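# Seat each rack relay into its color-matched panel socket

## Task

Take every relay (a little transparent box with a colored button on its top) out of the black rack and insert it into the vacant panel socket whose colored marking matches that button. Seat it fully so it matches the relays already installed: button facing the same side as theirs, top flush with their tops, and upright. No click signals that it is seated. Each correctly seated relay earns credit, but any relay left in a wrong socket fails the task, as does any already-installed relay that ends up lifted partly out or tilted. A relay counts only if it stays seated without the robot holding it at the end.

## Robot and tools

Robot: one FANUC CRX-5iA arm (six joints: waist, shoulder, elbow, forearm roll, wrist pitch, wrist roll) carrying a Robotiq 2F-85 two-finger gripper. There is only this one arm, so every command carries a single gripper pose, not one per arm.

Frame: all poses are in the scene frame. Its origin sits on the table surface below the arm base; +z is up; looking along +x, +y points left. Positions are in metres, orientations are quaternions written w first (qw, qx, qy, qz). The base may be slightly tilted, and the reported hand position can be a little off, especially far from the base.

Gripper geometry: the fingers extend along the gripper's own +z axis and close along its y axis. end_effector_position is the point midway between the pads when they are shut. Closed fingertips reach about 19 mm past that point, open ones about 6 mm. Closing pushes the tips roughly 13 mm farther out, so leave clearance above surfaces. A flat block protrudes about 9 cm toward the gripper's +x and rotates with it; keep it clear of the panel and rack.

A row is 10 numbers in this order: x, y, z, qw, qx, qy, qz, position, force_limit, speed. The first seven are an absolute target pose for the gripper (a place to go, not an offset). position, force_limit and speed each run from -1 to 1. position +1 = fully open (85 mm); about -0.8 = pads touching; -1 = close until blocked. force_limit sets pad pressure (roughly 20 N at -1, 128 N at 0, 235 N at +1 on a 40 mm object). speed sets finger travel rate (about 20 mm/s at -1 up to 150 mm/s at +1); faster closing adds a few newtons of grip.

execute_actions(actions): a list of actions; each action is a table of up to 15 rows, one row per 1/30 s step. If fewer than 15 rows are given, the last one repeats to fill the 15 steps. An empty list simply returns the current state and images. A target more than 0.6 m from the gripper's current position along any gripper axis gets the action refused; if the first action fails this or anything is malformed, nothing runs. Each step the commanded pose is clipped to within 70 mm and 16 degrees of the measured pose, so long moves need several actions. Repeat the quaternion in every row to hold orientation rather than copying the drifted reported one.

move(target, speed, blocking): target is one 10-number row as above (absolute pose plus finger numbers, which are sent at the start). The gripper follows a straight line toward it; speed is in m/s, 0.002 to 0.5 (default 0.25), with rotation capped at twice that in rad/s. Paths last 0.5 to 10 s. It does not avoid obstacles, and the hand can lag or overshoot speed. blocking=false returns after 0.5 s while the arm keeps going; until a result shows the move finished, further moves and action rows are rejected, so use wait or stop. The result adds a move: line giving the ending (done, off_target, moving, held, fault) and any limits that acted (paced = pose was clipped; held = a check blocked steps), plus the remaining distance.

wait(seconds): 0 to 10; the arm keeps its last command and a running move continues. stop(): brakes a running move (needs room; fingers keep moving). zoom_image(camera, region): camera is cam_head_left (672x504), cam_head_right (672x504) or cam_wrist (504x504); region is [x0, y0, x1, y1] in pixels from the top-left, at most 504 by 504. read_manual(section): only licence texts. finished_scene(scene): give the current scene number; it is final, so only call it when the relays are seated and released.

Reading results: the state line shows end_effector_position and end_effector_quat_wxyz. Hand target is where the controller is currently heading. object_status: 0 moving, 1 blocked while opening, 2 blocked while closing (a grip), 3 reached the commanded position or pads met. Grip with position -1 and confirm status 2. Any new position number resets status to 0 briefly; force_limit and speed changes only apply after position changes by at least 0.01. position_measured is in counts: 3 fully open, ~78 is 60 mm, 130 is 40 mm, 180 is 20 mm, 230 pads together. Flange force is the estimated external force on the gripper including a held part's weight; it is noisy, and no reading means no estimate. A pose unreachable line means the clearance check altered or blocked the command (a mount under the base counts as arm).

Things to avoid: the arm is stiff, so pressing even slightly beyond contact with something firm can trip a fault. Reaching a joint load limit (144 N m for waist, shoulder, elbow; 36 N m for the three wrist joints) or 150 N external force freezes the arm for 10 s and drops the rest of the call. When pushing a relay down, approach slowly and in small steps, watching the force and images. Do not drop parts, knock anything off the table, or bump installed relays. Random tugs on a held part or shoves on loose objects can happen, so grip firmly and recheck. Holding loads warms the motors; a MOTOR HOT warning precedes a forced brake stop. The scene keeps running while you compose replies, with the arm holding its last command.

Each tool is called by a JSON object that holds its "name" and its "arguments".

## Session

{"name": "execute_actions", "arguments": {"actions": []}}

Scene clock: 0.00 s.
end_effector_position=(+0.3654, +0.4918, +0.3353) position_measured=3 object_status=3 end_effector_quat_wxyz=(+0.268, +0.404, +0.804, -0.344)
Joint positions: [ 1.337  1.201  0.993  0.466 -2.231 -2.14 ]
Joint velocities: [ 0.     0.001 -0.001 -0.002 -0.    -0.001]
Flange force (N, the push that the arm receives, along the gripper's own x y z axes): no reading
Hand target: +0.365, +0.492, +0.335; +0.268, +0.404, +0.804, -0.344

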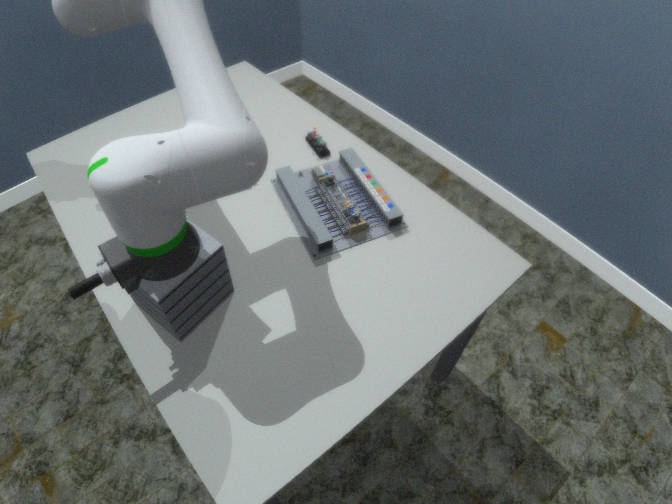

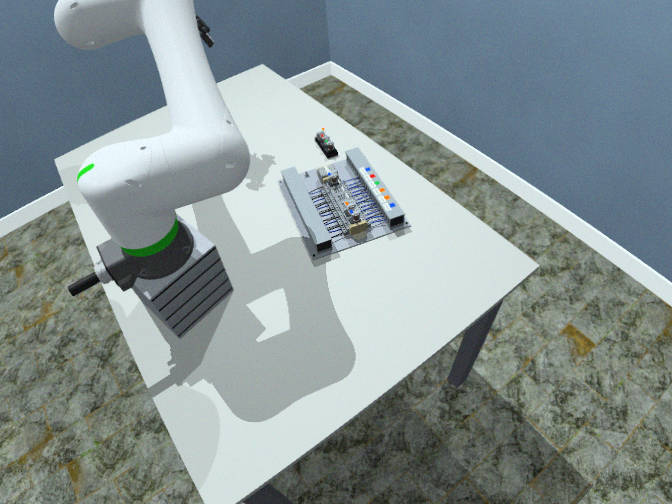

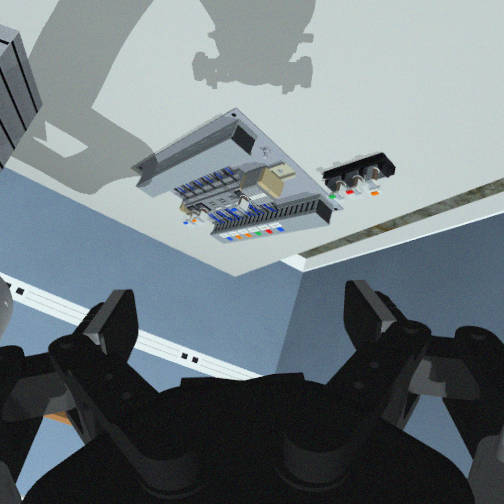

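{"name": "zoom_image", "arguments": {"camera": "cam_head_left", "region": [260, 115, 420, 270]}}

{"name": "zoom_image", "arguments": {"camera": "cam_head_right", "region": [265, 115, 425, 270]}}

{"name": "zoom_image", "arguments": {"camera": "cam_wrist", "region": [130, 100, 410, 260]}}

Region (260, 115, 420, 270) of cam_head_left's 672x504 image, scaled by 3.150, with more detail than that image has; it fills the top 488 rows of this view, and the rest is white.

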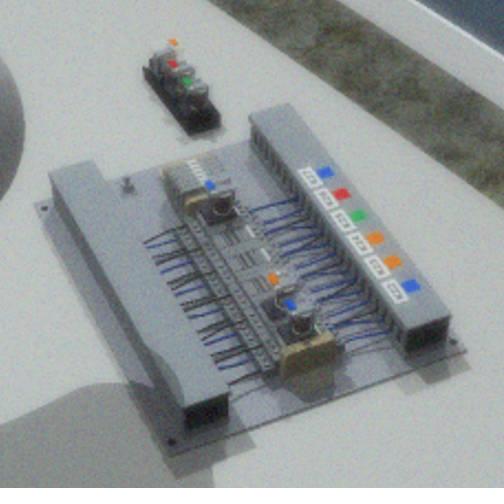

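Region (265, 115, 425, 270) of cam_head_right's 672x504 image, scaled by 3.150, with more detail than that image has; it fills the top 488 rows of this view, and the rest is white.

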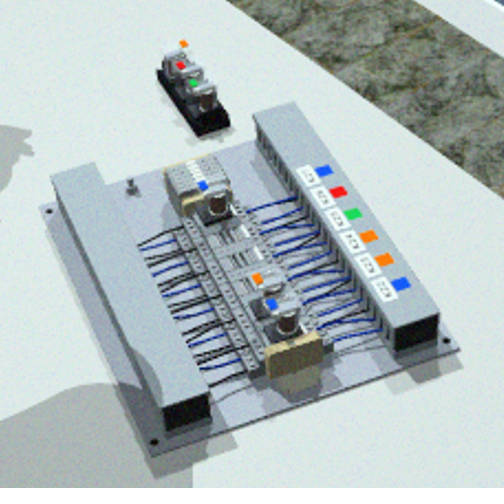

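Region (130, 100, 410, 260) of cam_wrist's 504x504 image, scaled by 1.800, with more detail than that image has; it fills the top 288 rows of this view, and the rest is white.

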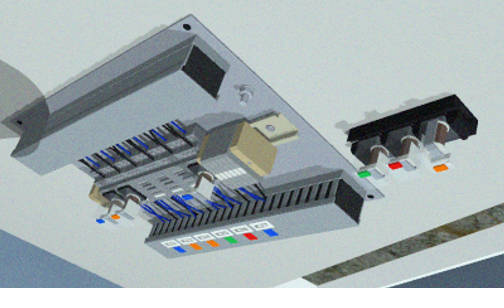

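{"name": "move", "arguments": {"target": [0.5,0.03,0.3,0,0.7071,0.7071,0,1,-0.5,0], "speed": 0.3}}

Scene clock: 21.73 s.
end_effector_position=(+0.4975, +0.0301, +0.2992) position_measured=3 object_status=3 end_effector_quat_wxyz=(-0.002, +0.707, +0.707, -0.001)
Joint positions: [ 0.395  0.183 -0.191  0.069 -1.21  -1.979]
Joint velocities: [-0.001  0.001  0.    -0.    -0.001  0.001]
Flange force (N, the push that the arm receives, along the gripper's own x y z axes): [-0.3 1.6 1.1]
Hand target: +0.498, +0.030, +0.299; -0.002, +0.707, +0.707, -0.001
Off the commanded pose: 0.003 m, 0 deg.
move: done
camera_calibration (this result's frames):
cam_wrist: T_world_to_cam=[[0.998324, -0.0143083, 0.056076, -0.51968], [-0.0308921, -0.951115, 0.307288, -0.0239456], [0.048938, -0.308505, -0.949963, 0.421065], [0, 0, 0, 1]] pos_world=[0.497463, 0.0996901, 0.436496]

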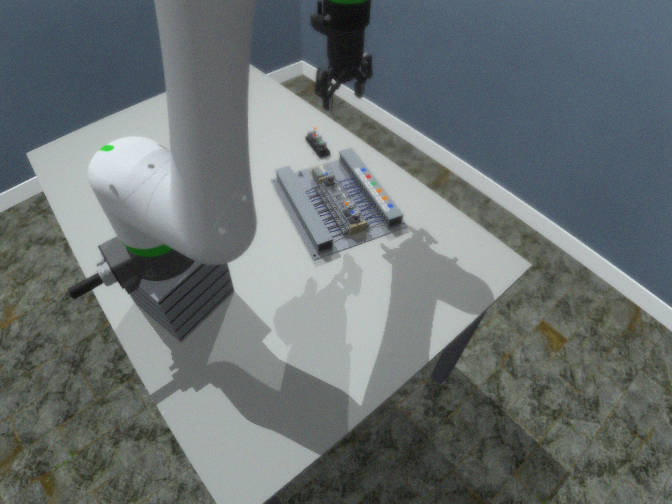

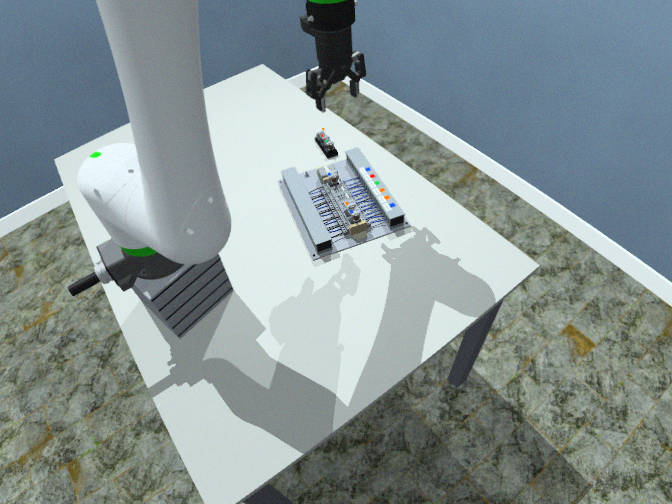

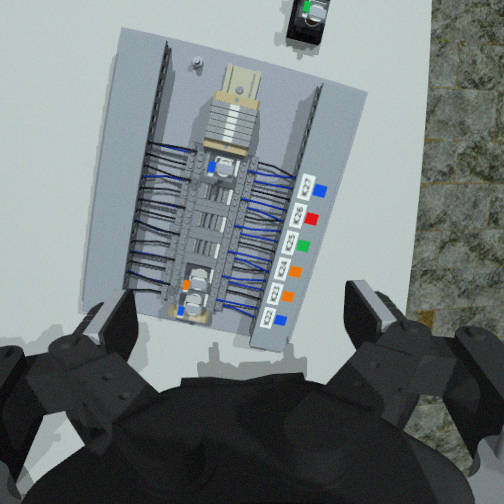

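{"name": "zoom_image", "arguments": {"camera": "cam_wrist", "region": [130, 140, 340, 340]}}

Region (130, 140, 340, 340) of cam_wrist's 504x504 image, scaled by 2.400, with more detail than that image has; it fills the top 480 rows of this view, and the rest is white.

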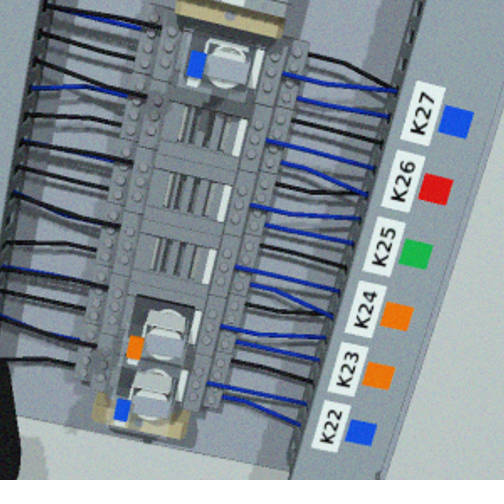

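{"name": "move", "arguments": {"target": [0.55,0.19,0.2,0,0.793,0.609,0,1,-0.5,0], "speed": 0.3}}

Scene clock: 36.70 s.
end_effector_position=(+0.5506, +0.1894, +0.2002) position_measured=3 object_status=3 end_effector_quat_wxyz=(+0.000, +0.793, +0.609, -0.000)
Joint positions: [ 0.606  0.502 -0.041  0.075 -1.053 -2.464]
Joint velocities: [ 0.     0.001  0.     0.001 -0.001 -0.   ]
Flange force (N, the push that the arm receives, along the gripper's own x y z axes): [1.5 3.6 1.2]
Hand target: +0.551, +0.189, +0.200; +0.000, +0.793, +0.609, -0.000
Off the commanded pose: 0.001 m, 0 deg.
move: done
camera_calibration (this result's frames):
cam_wrist: T_world_to_cam=[[0.960511, -0.271534, 0.0607236, -0.496196], [-0.276737, -0.909628, 0.309829, 0.286674], [-0.0288932, -0.314398, -0.948851, 0.41733], [0, 0, 0, 1]] pos_world=[0.567993, 0.257241, 0.337295]

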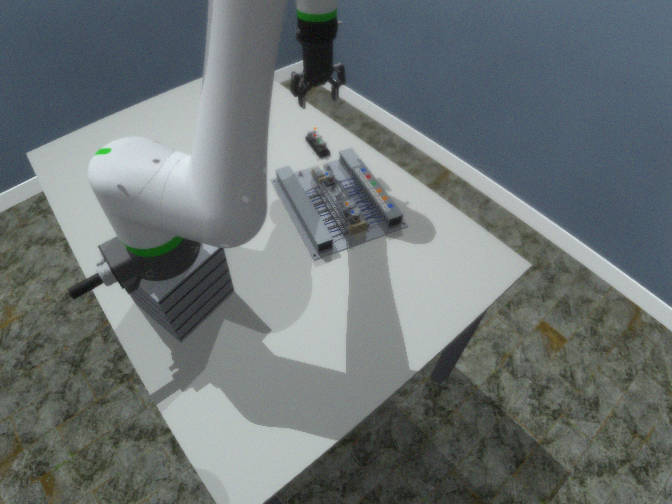

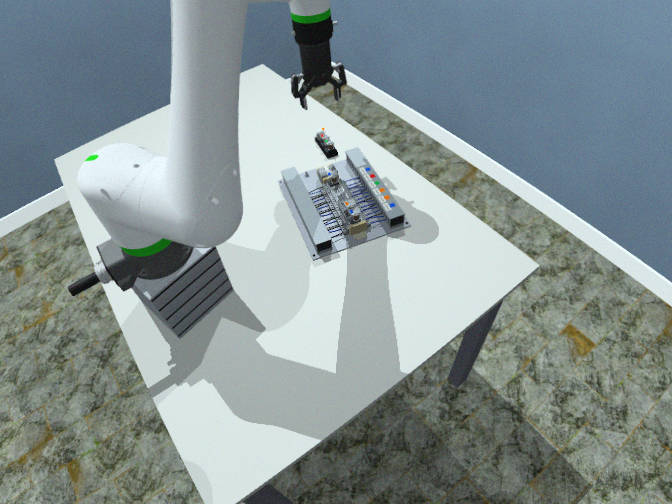

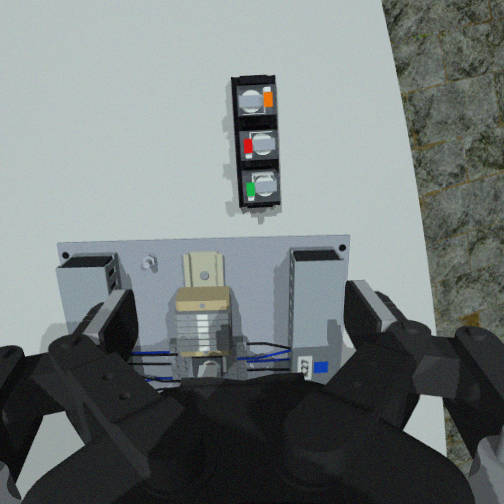

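{"name": "zoom_image", "arguments": {"camera": "cam_wrist", "region": [180, 65, 340, 225]}}

Region (180, 65, 340, 225) of cam_wrist's 504x504 image, scaled by 3.150, with more detail than that image has.

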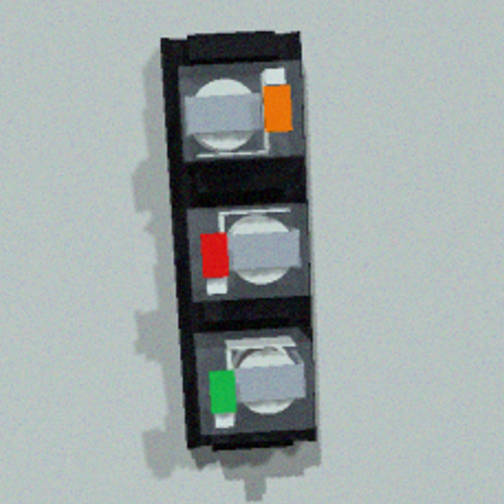

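{"name": "move", "arguments": {"target": [0.578,0.225,0.12,0,0.780,0.625,0,0.2,-0.5,0], "speed": 0.2}}

Scene clock: 53.80 s.
end_effector_position=(+0.5781, +0.2249, +0.1201) position_measured=104 object_status=0 end_effector_quat_wxyz=(+0.000, +0.780, +0.625, +0.000)
Joint positions: [ 0.62   0.69   0.039  0.079 -0.946 -2.446]
Joint velocities: [0.    0.002 0.    0.    0.    0.   ]
Flange force (N, the push that the arm receives, along the gripper's own x y z axes): [0.5 2.7 1.4]
Hand target: +0.578, +0.225, +0.120; +0.000, +0.780, +0.625, -0.000
Off the commanded pose: 0.000 m, 0 deg.
move: done
camera_calibration (this result's frames):
cam_wrist: T_world_to_cam=[[0.970946, -0.231581, 0.0602853, -0.523118], [-0.238754, -0.920502, 0.309309, 0.331885], [-0.0161375, -0.314716, -0.949049, 0.346077], [0, 0, 0, 1]] pos_world=[0.592743, 0.293273, 0.257325]

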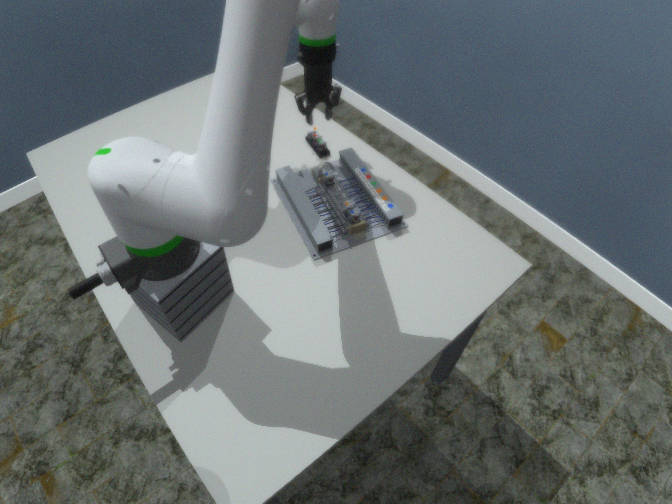

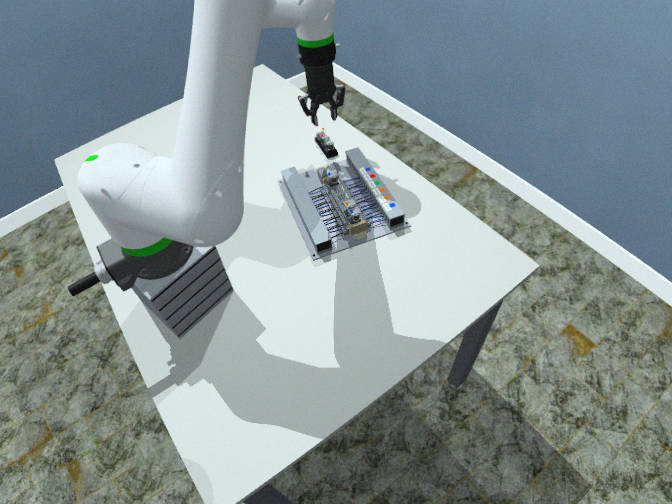

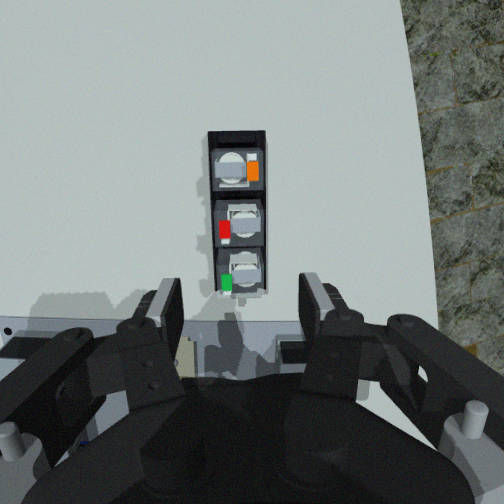

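{"name": "zoom_image", "arguments": {"camera": "cam_wrist", "region": [150, 125, 330, 305]}}

Region (150, 125, 330, 305) of cam_wrist's 504x504 image, scaled by 2.800, with more detail than that image has.

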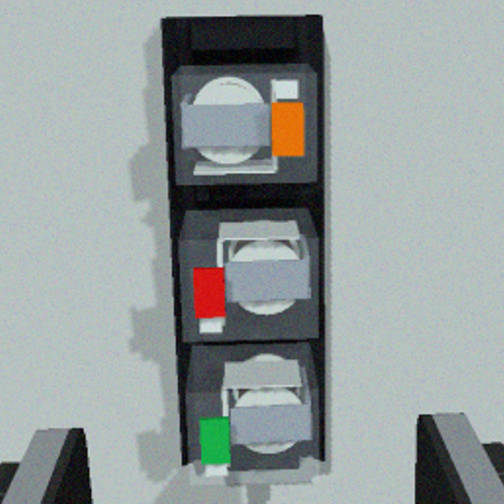

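{"name": "move", "arguments": {"target": [0.578,0.2106,0.075,0,0.780,0.625,0,0.1,-0.5,0], "speed": 0.1}}

{"name": "zoom_image", "arguments": {"camera": "cam_wrist", "region": [150, 200, 330, 380]}}

{"name": "zoom_image", "arguments": {"camera": "cam_head_right", "region": [290, 105, 360, 175]}}

Scene clock: 73.80 s.
end_effector_position=(+0.5779, +0.2106, +0.0751) position_measured=117 object_status=3 end_effector_quat_wxyz=(+0.000, +0.780, +0.625, +0.000)
Joint positions: [ 0.596  0.745  0.006  0.085 -0.857 -2.431]
Joint velocities: [-0.     0.001  0.001  0.     0.    -0.   ]
Flange force (N, the push that the arm receives, along the gripper's own x y z axes): [0.2 0.2 0.2]
Hand target: +0.578, +0.211, +0.075; -0.000, +0.780, +0.625, +0.000
Off the commanded pose: 0.000 m, 0 deg.
move: done
camera_calibration (this result's frames):
cam_wrist: T_world_to_cam=[[0.970937, -0.231659, 0.0601326, -0.523508], [-0.238782, -0.920531, 0.309203, 0.332669], [-0.0162757, -0.314575, -0.949093, 0.298876], [0, 0, 0, 1]] pos_world=[0.592593, 0.278976, 0.212279]

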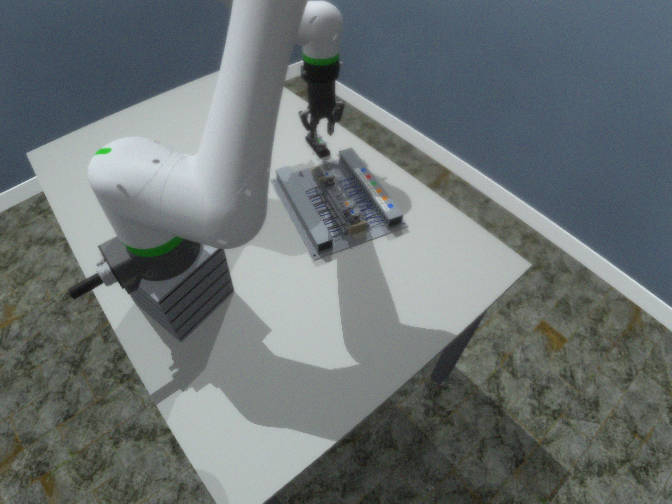

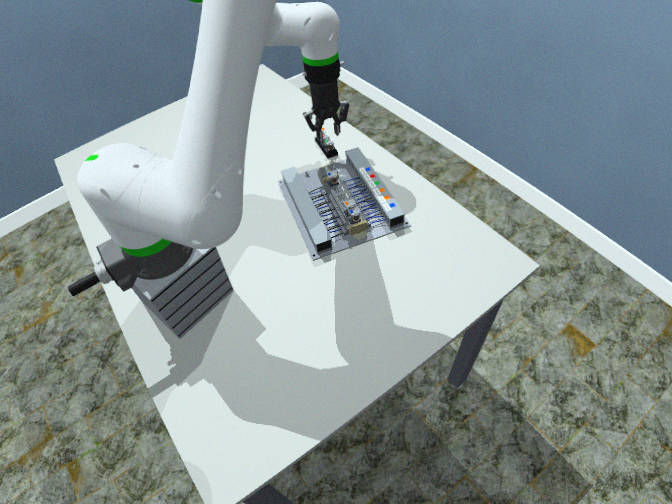

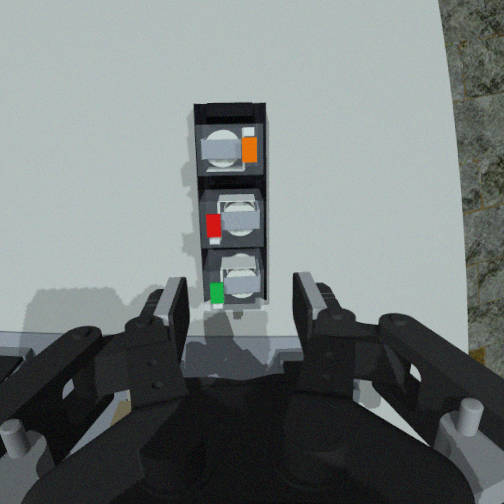

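Region (150, 200, 330, 380) of cam_wrist's 504x504 image, scaled by 2.800, with more detail than that image has.

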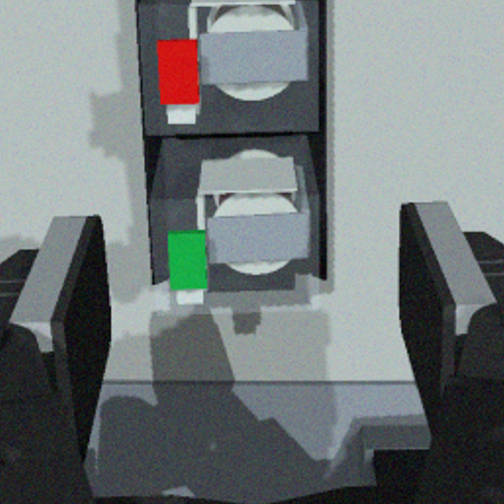

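Region (290, 105, 360, 175) of cam_head_right's 672x504 image, scaled by 7.200, with more detail than that image has.

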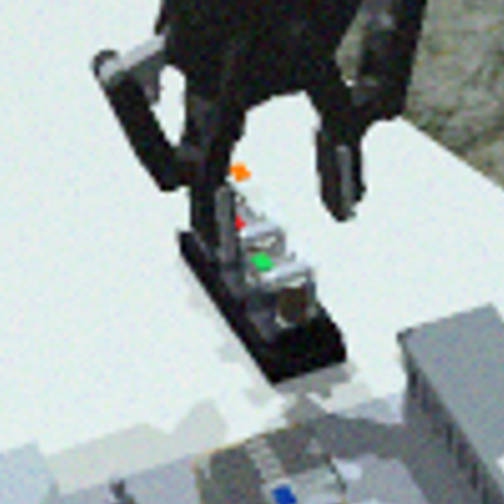

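{"name": "move", "arguments": {"target": [0.5757,0.2104,0.050,0,0.780,0.625,0,0.1,-0.5,0], "speed": 0.04}}

{"name": "zoom_image", "arguments": {"camera": "cam_wrist", "region": [150, 200, 330, 380]}}

{"name": "zoom_image", "arguments": {"camera": "cam_head_right", "region": [290, 105, 360, 175]}}

Scene clock: 86.83 s.
end_effector_position=(+0.5757, +0.2104, +0.0501) position_measured=117 object_status=3 end_effector_quat_wxyz=(+0.000, +0.780, +0.625, +0.000)
Joint positions: [ 0.595  0.782 -0.005  0.089 -0.81  -2.436]
Joint velocities: [ 0.    -0.001 -0.    -0.     0.     0.001]
Flange force (N, the push that the arm receives, along the gripper's own x y z axes): [-1.8 -2.0 -0.9]
Hand target: +0.576, +0.210, +0.050; +0.000, +0.780, +0.625, -0.000
Off the commanded pose: 0.000 m, 0 deg.
move: done
camera_calibration (this result's frames):
cam_wrist: T_world_to_cam=[[0.970941, -0.231641, 0.0601306, -0.519884], [-0.238764, -0.920513, 0.309271, 0.339657], [-0.0162889, -0.314641, -0.949071, 0.275026], [0, 0, 0, 1]] pos_world=[0.590354, 0.278766, 0.187234]

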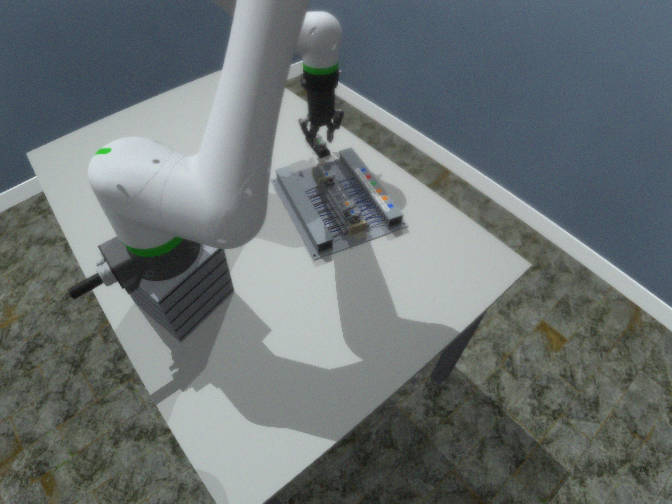

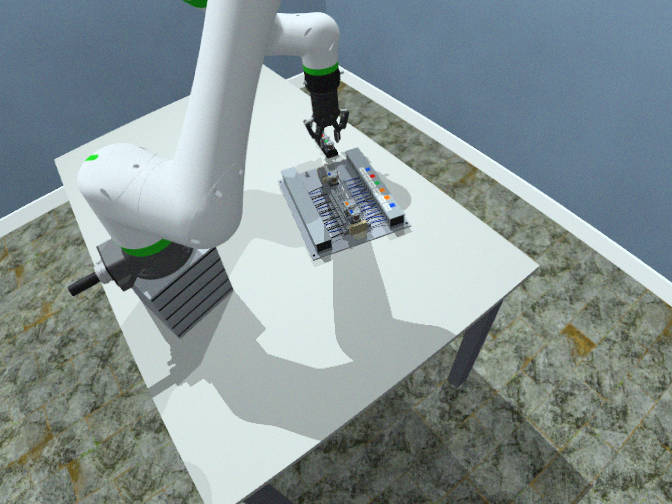

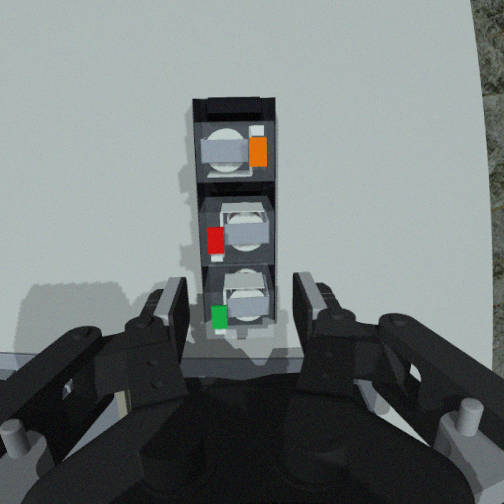

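Region (150, 200, 330, 380) of cam_wrist's 504x504 image, scaled by 2.800, with more detail than that image has.

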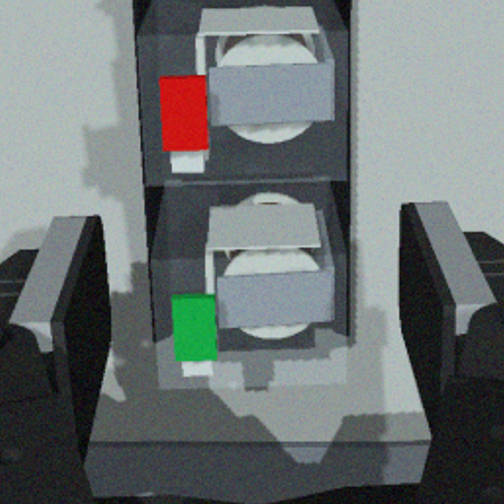

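Region (290, 105, 360, 175) of cam_head_right's 672x504 image, scaled by 7.200, with more detail than that image has.

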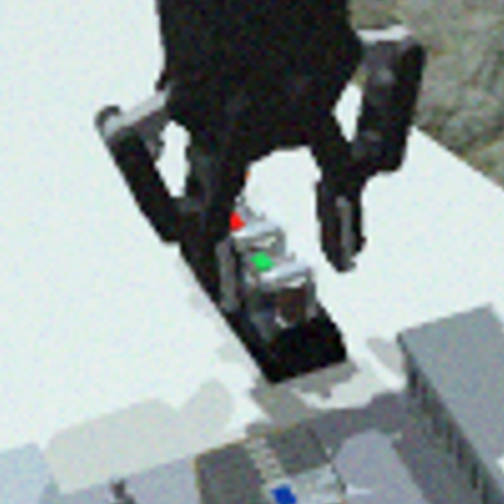

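{"name": "execute_actions", "arguments": {"actions": [[[0.5755,0.2097,0.050,0,0.780,0.625,0,0.1,-0.5,0]],[[0.5755,0.2097,0.050,0,0.780,0.625,0,-1,-0.5,-0.5]],[[0.5755,0.2097,0.050,0,0.780,0.625,0,-1,-0.5,-0.5]]]}}

{"name": "move", "arguments": {"target": [0.5755,0.2097,0.12,0,0.780,0.625,0,-1,-0.5,-0.5], "speed": 0.06}}

{"name": "zoom_image", "arguments": {"camera": "cam_head_right", "region": [285, 85, 365, 165]}}

Scene clock: 95.30 s.
end_effector_position=(+0.5755, +0.2097, +0.0501) position_measured=164 object_status=2 end_effector_quat_wxyz=(+0.000, +0.780, +0.625, +0.000)
Joint positions: [ 0.594  0.781 -0.006  0.089 -0.809 -2.435]
Joint velocities: [ 0.    -0.002  0.    -0.001 -0.001  0.   ]
Flange force (N, the push that the arm receives, along the gripper's own x y z axes): [-1.3 0.2 -4.8]
Flange force at the end of the 1st action (N, along the gripper's axes at the end of the call): [0.6 2.2 0.0]
Flange force at the end of the 2nd action (N, along the gripper's axes at the end of the call): [-0.7 -1.9 -5.1]
Hand target: +0.575, +0.210, +0.050; +0.000, +0.780, +0.625, +0.000
Off the commanded pose: 0.000 m, 0 deg.
camera_calibration (this result's frames):
cam_wrist: T_world_to_cam=[[0.970944, -0.231628, 0.0601341, -0.519871], [-0.238753, -0.920537, 0.309206, 0.338987], [-0.0162651, -0.314579, -0.949092, 0.27479], [0, 0, 0, 1]] pos_world=[0.590169, 0.278076, 0.187246]

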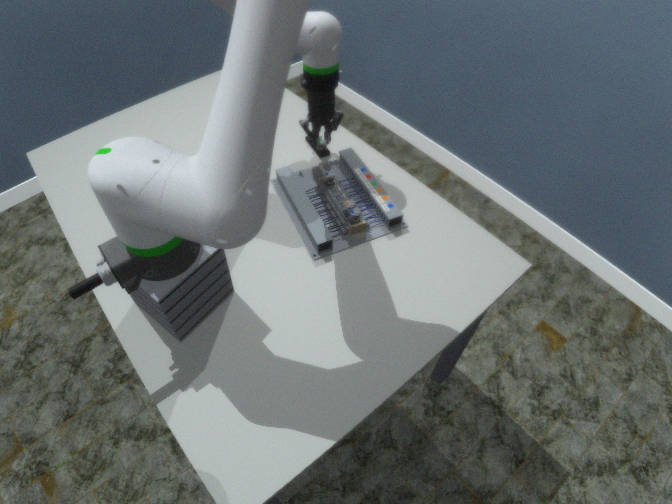

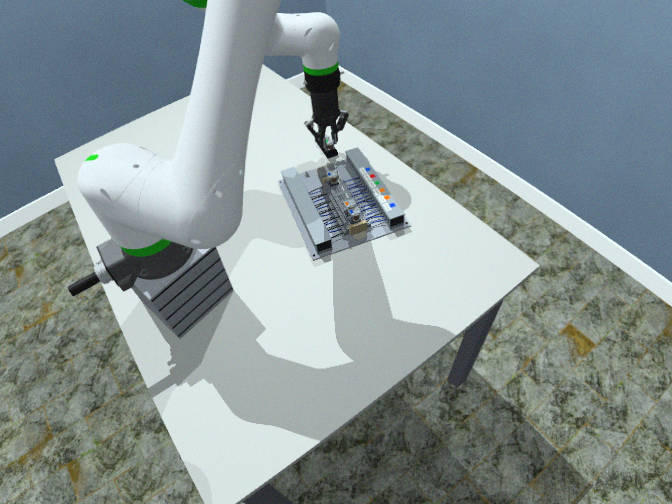

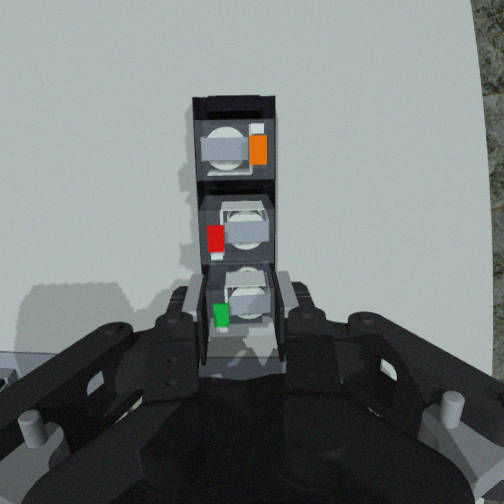

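Scene clock: 96.73 s.
end_effector_position=(+0.5755, +0.2097, +0.1199) position_measured=164 object_status=2 end_effector_quat_wxyz=(-0.000, +0.780, +0.625, -0.000)
Joint positions: [ 0.602  0.673  0.011  0.08  -0.934 -2.428]
Joint velocities: [ 0.     0.001  0.     0.001 -0.    -0.   ]
Flange force (N, the push that the arm receives, along the gripper's own x y z axes): [1.3 1.8 0.6]
Hand target: +0.576, +0.210, +0.120; -0.000, +0.780, +0.625, +0.000
Off the commanded pose: 0.000 m, 0 deg.
move: done
camera_calibration (this result's frames):
cam_wrist: T_world_to_cam=[[0.970971, -0.231559, 0.0599581, -0.52406], [-0.238632, -0.920551, 0.30926, 0.317341], [-0.0164175, -0.31459, -0.949086, 0.341172], [0, 0, 0, 1]] pos_world=[0.590176, 0.278107, 0.257082]

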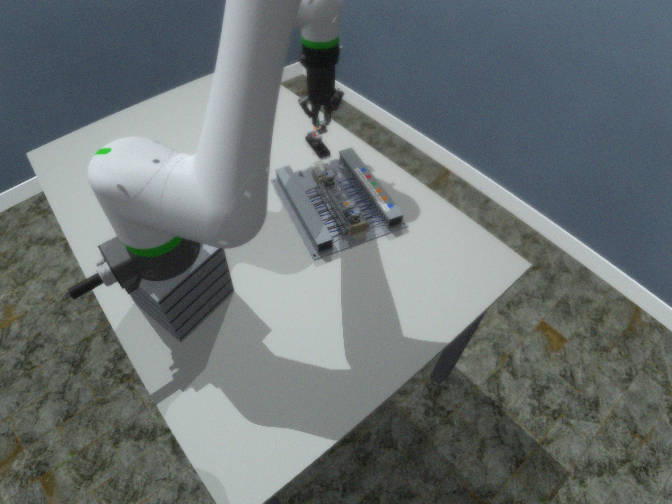

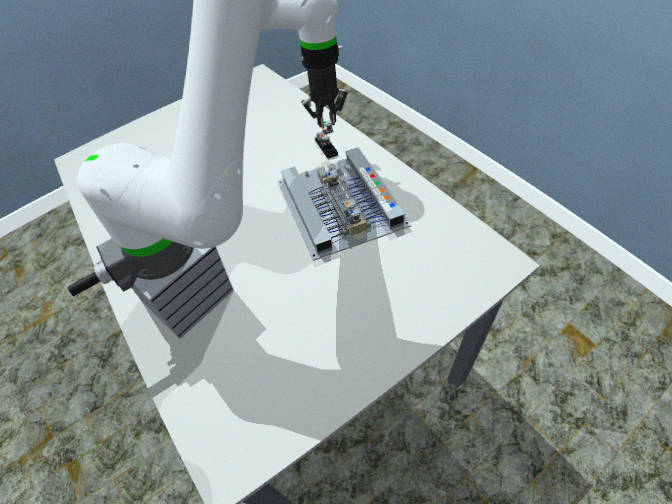

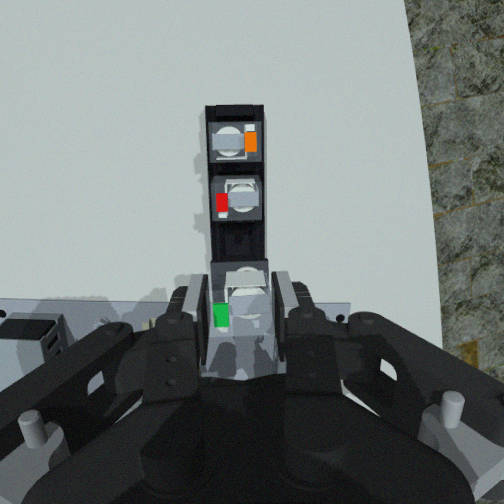

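Region (285, 85, 365, 165) of cam_head_right's 672x504 image, scaled by 6.300, with more detail than that image has.

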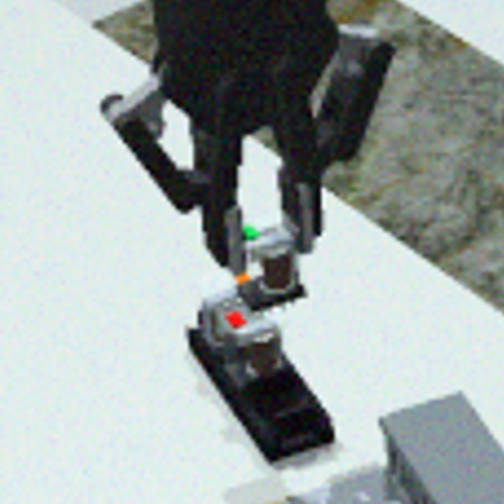

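{"name": "move", "arguments": {"target": [0.470,0.0075,0.16,0,0.7934,0.6088,0,-1,-0.5,-0.5], "speed": 0.2}}

{"name": "zoom_image", "arguments": {"camera": "cam_wrist", "region": [140, 140, 340, 340]}}

Scene clock: 107.10 s.
end_effector_position=(+0.4692, +0.0082, +0.1600) position_measured=164 object_status=2 end_effector_quat_wxyz=(-0.000, +0.793, +0.609, +0.000)
Joint positions: [ 0.354  0.291 -0.434  0.089 -0.855 -2.233]
Joint velocities: [-0.001 -0.001 -0.    -0.001  0.     0.   ]
Flange force (N, the push that the arm receives, along the gripper's own x y z axes): [1.9 2.9 -0.5]
Hand target: +0.469, +0.008, +0.160; -0.000, +0.793, +0.609, +0.000
Off the commanded pose: 0.001 m, 0 deg.
move: done
camera_calibration (this result's frames):
cam_wrist: T_world_to_cam=[[0.960377, -0.272271, 0.0595348, -0.464521], [-0.2771, -0.909927, 0.308624, 0.112119], [-0.0298569, -0.312892, -0.949319, 0.320384], [0, 0, 0, 1]] pos_world=[0.486749, 0.0757907, 0.297199]

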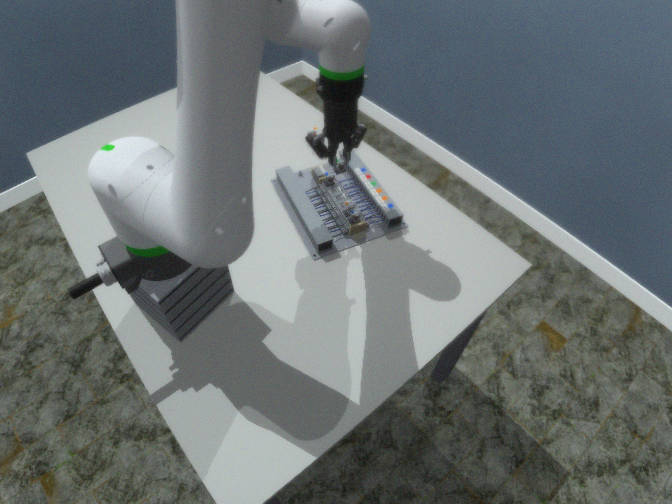

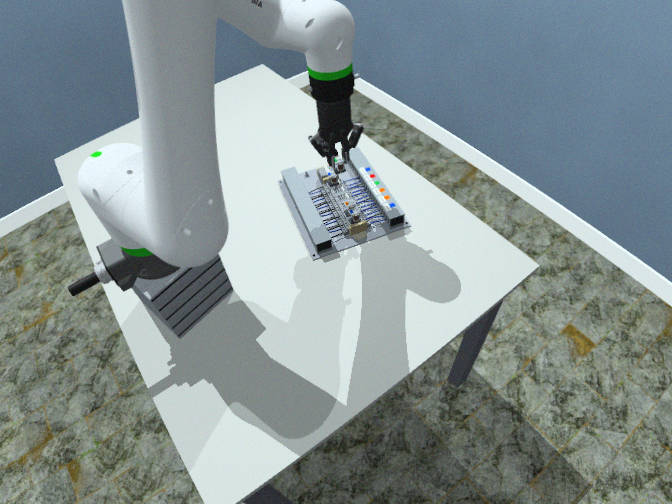

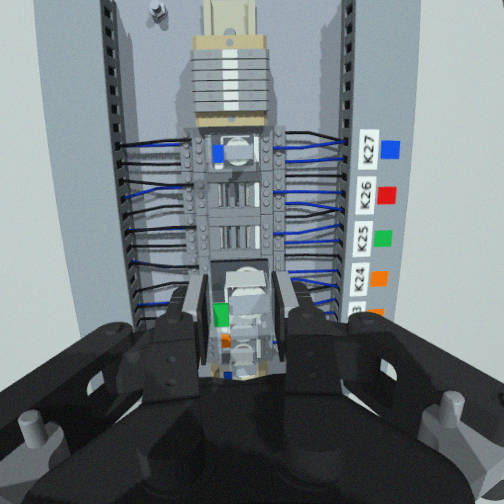

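Region (140, 140, 340, 340) of cam_wrist's 504x504 image, scaled by 2.520, with more detail than that image has.

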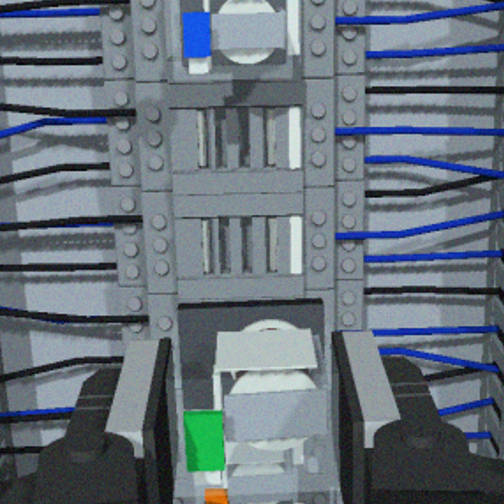

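{"name": "move", "arguments": {"target": [0.4663,0.004,0.10,0,0.7934,0.6088,0,-1,-0.5,-0.5], "speed": 0.08}}

{"name": "zoom_image", "arguments": {"camera": "cam_wrist", "region": [140, 100, 340, 380]}}

{"name": "zoom_image", "arguments": {"camera": "cam_head_right", "region": [300, 150, 390, 240]}}

Scene clock: 122.67 s.
end_effector_position=(+0.4663, +0.0040, +0.1001) position_measured=164 object_status=2 end_effector_quat_wxyz=(+0.000, +0.793, +0.609, +0.000)
Joint positions: [ 0.338  0.397 -0.479  0.106 -0.704 -2.24 ]
Joint velocities: [ 0.     0.001 -0.    -0.001 -0.    -0.   ]
Flange force (N, the push that the arm receives, along the gripper's own x y z axes): [1.3 2.3 0.7]
Hand target: +0.466, +0.004, +0.100; +0.000, +0.793, +0.609, -0.000
Off the commanded pose: 0.000 m, 0 deg.
move: done
camera_calibration (this result's frames):
cam_wrist: T_world_to_cam=[[0.960328, -0.272303, 0.0601789, -0.459336], [-0.277311, -0.909633, 0.3093, 0.125954], [-0.0294827, -0.313718, -0.949058, 0.261952], [0, 0, 0, 1]] pos_world=[0.483764, 0.0716722, 0.237293]

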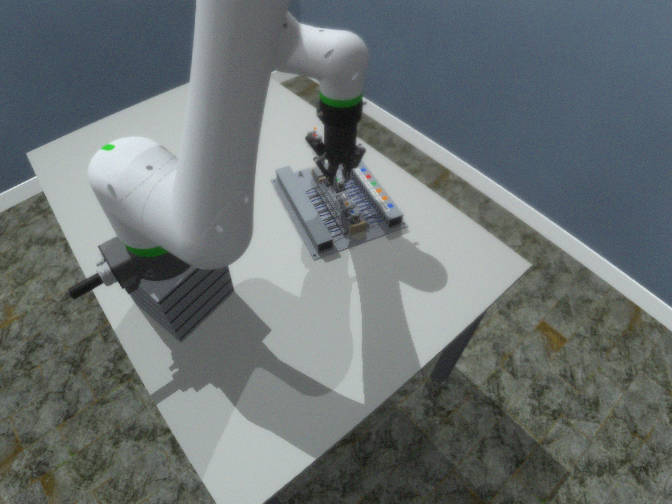

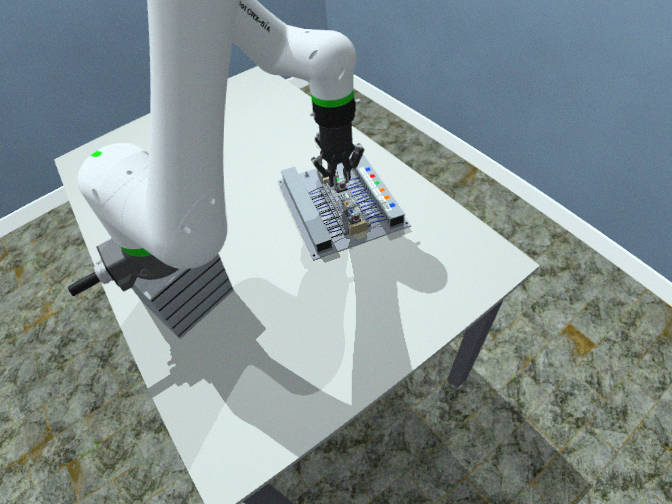

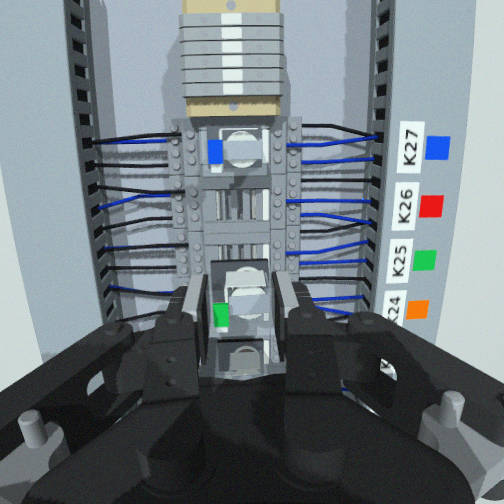

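Region (140, 100, 340, 380) of cam_wrist's 504x504 image, scaled by 1.800, with more detail than that image has; it fills the left 360 columns of this view, and the rest is white.

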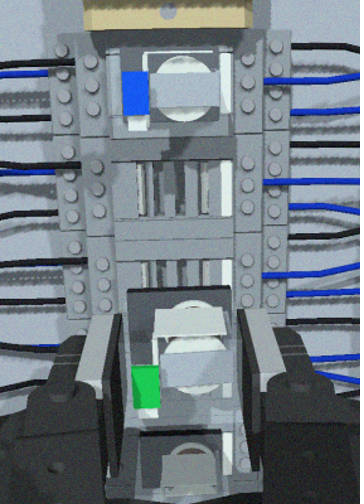

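Region (300, 150, 390, 240) of cam_head_right's 672x504 image, scaled by 5.600, with more detail than that image has.

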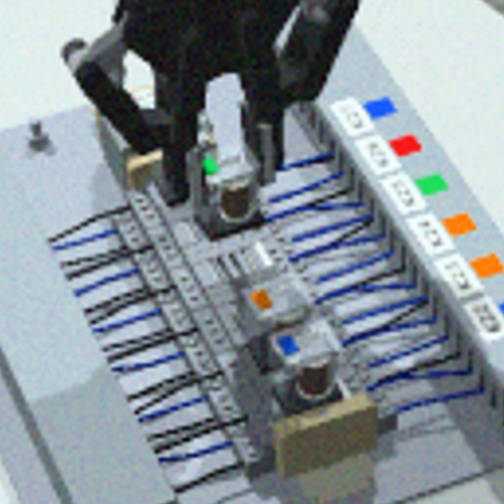

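{"name": "move", "arguments": {"target": [0.4648,0.0023,0.082,0,0.7934,0.6088,0,-1,-0.5,-0.5], "speed": 0.03}}

{"name": "zoom_image", "arguments": {"camera": "cam_wrist", "region": [170, 110, 310, 290]}}

{"name": "zoom_image", "arguments": {"camera": "cam_head_right", "region": [315, 165, 375, 225]}}

Scene clock: 134.60 s.
end_effector_position=(+0.4648, +0.0023, +0.0820) position_measured=164 object_status=2 end_effector_quat_wxyz=(+0.000, +0.793, +0.609, +0.000)
Joint positions: [ 0.332  0.432 -0.49   0.112 -0.659 -2.242]
Joint velocities: [-0.  0. -0. -0.  0.  0.]
Flange force (N, the push that the arm receives, along the gripper's own x y z axes): [1.0 -0.5 1.6]
Hand target: +0.465, +0.002, +0.082; +0.000, +0.793, +0.609, -0.000
Off the commanded pose: 0.000 m, 0 deg.
move: done
camera_calibration (this result's frames):
cam_wrist: T_world_to_cam=[[0.960349, -0.272243, 0.0601127, -0.457304], [-0.277233, -0.909664, 0.309279, 0.129578], [-0.0295166, -0.313681, -0.949069, 0.244254], [0, 0, 0, 1]] pos_world=[0.482305, 0.0699922, 0.219228]

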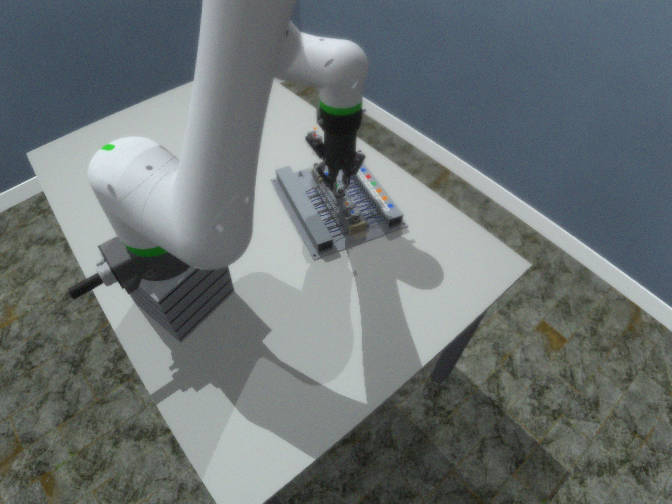

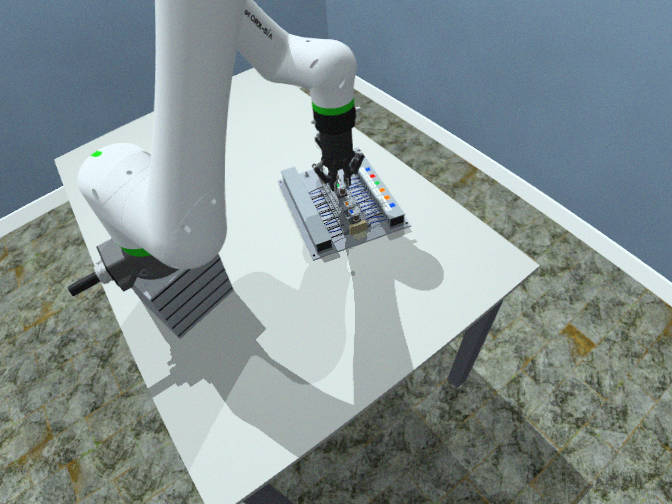

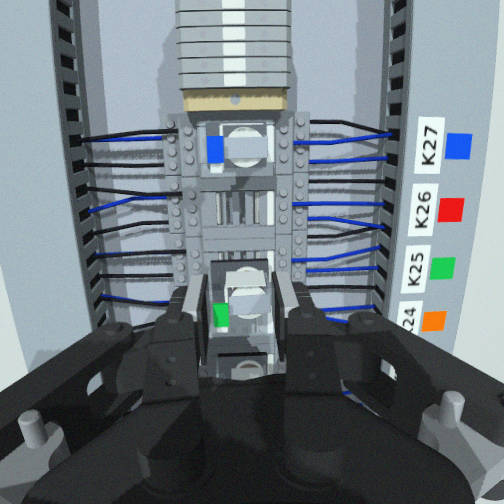

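Region (170, 110, 310, 290) of cam_wrist's 504x504 image, scaled by 2.800, with more detail than that image has.

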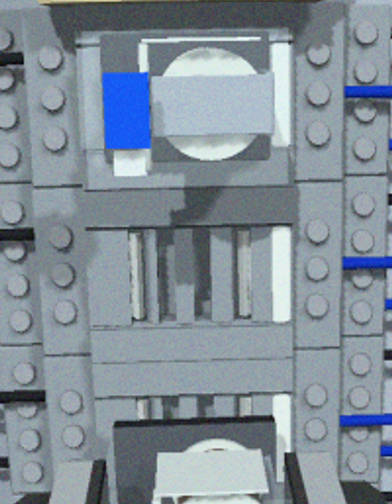

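Region (315, 165, 375, 225) of cam_head_right's 672x504 image, scaled by 8.400, with more detail than that image has.

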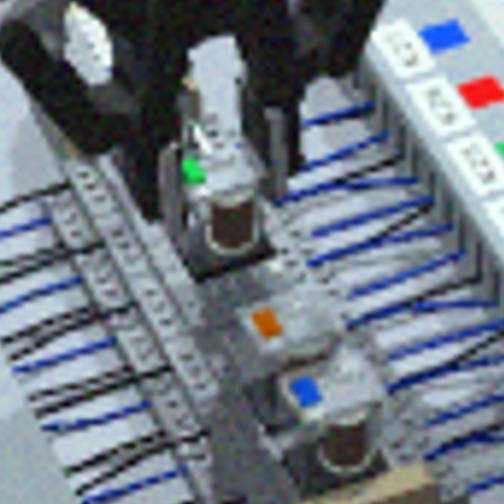

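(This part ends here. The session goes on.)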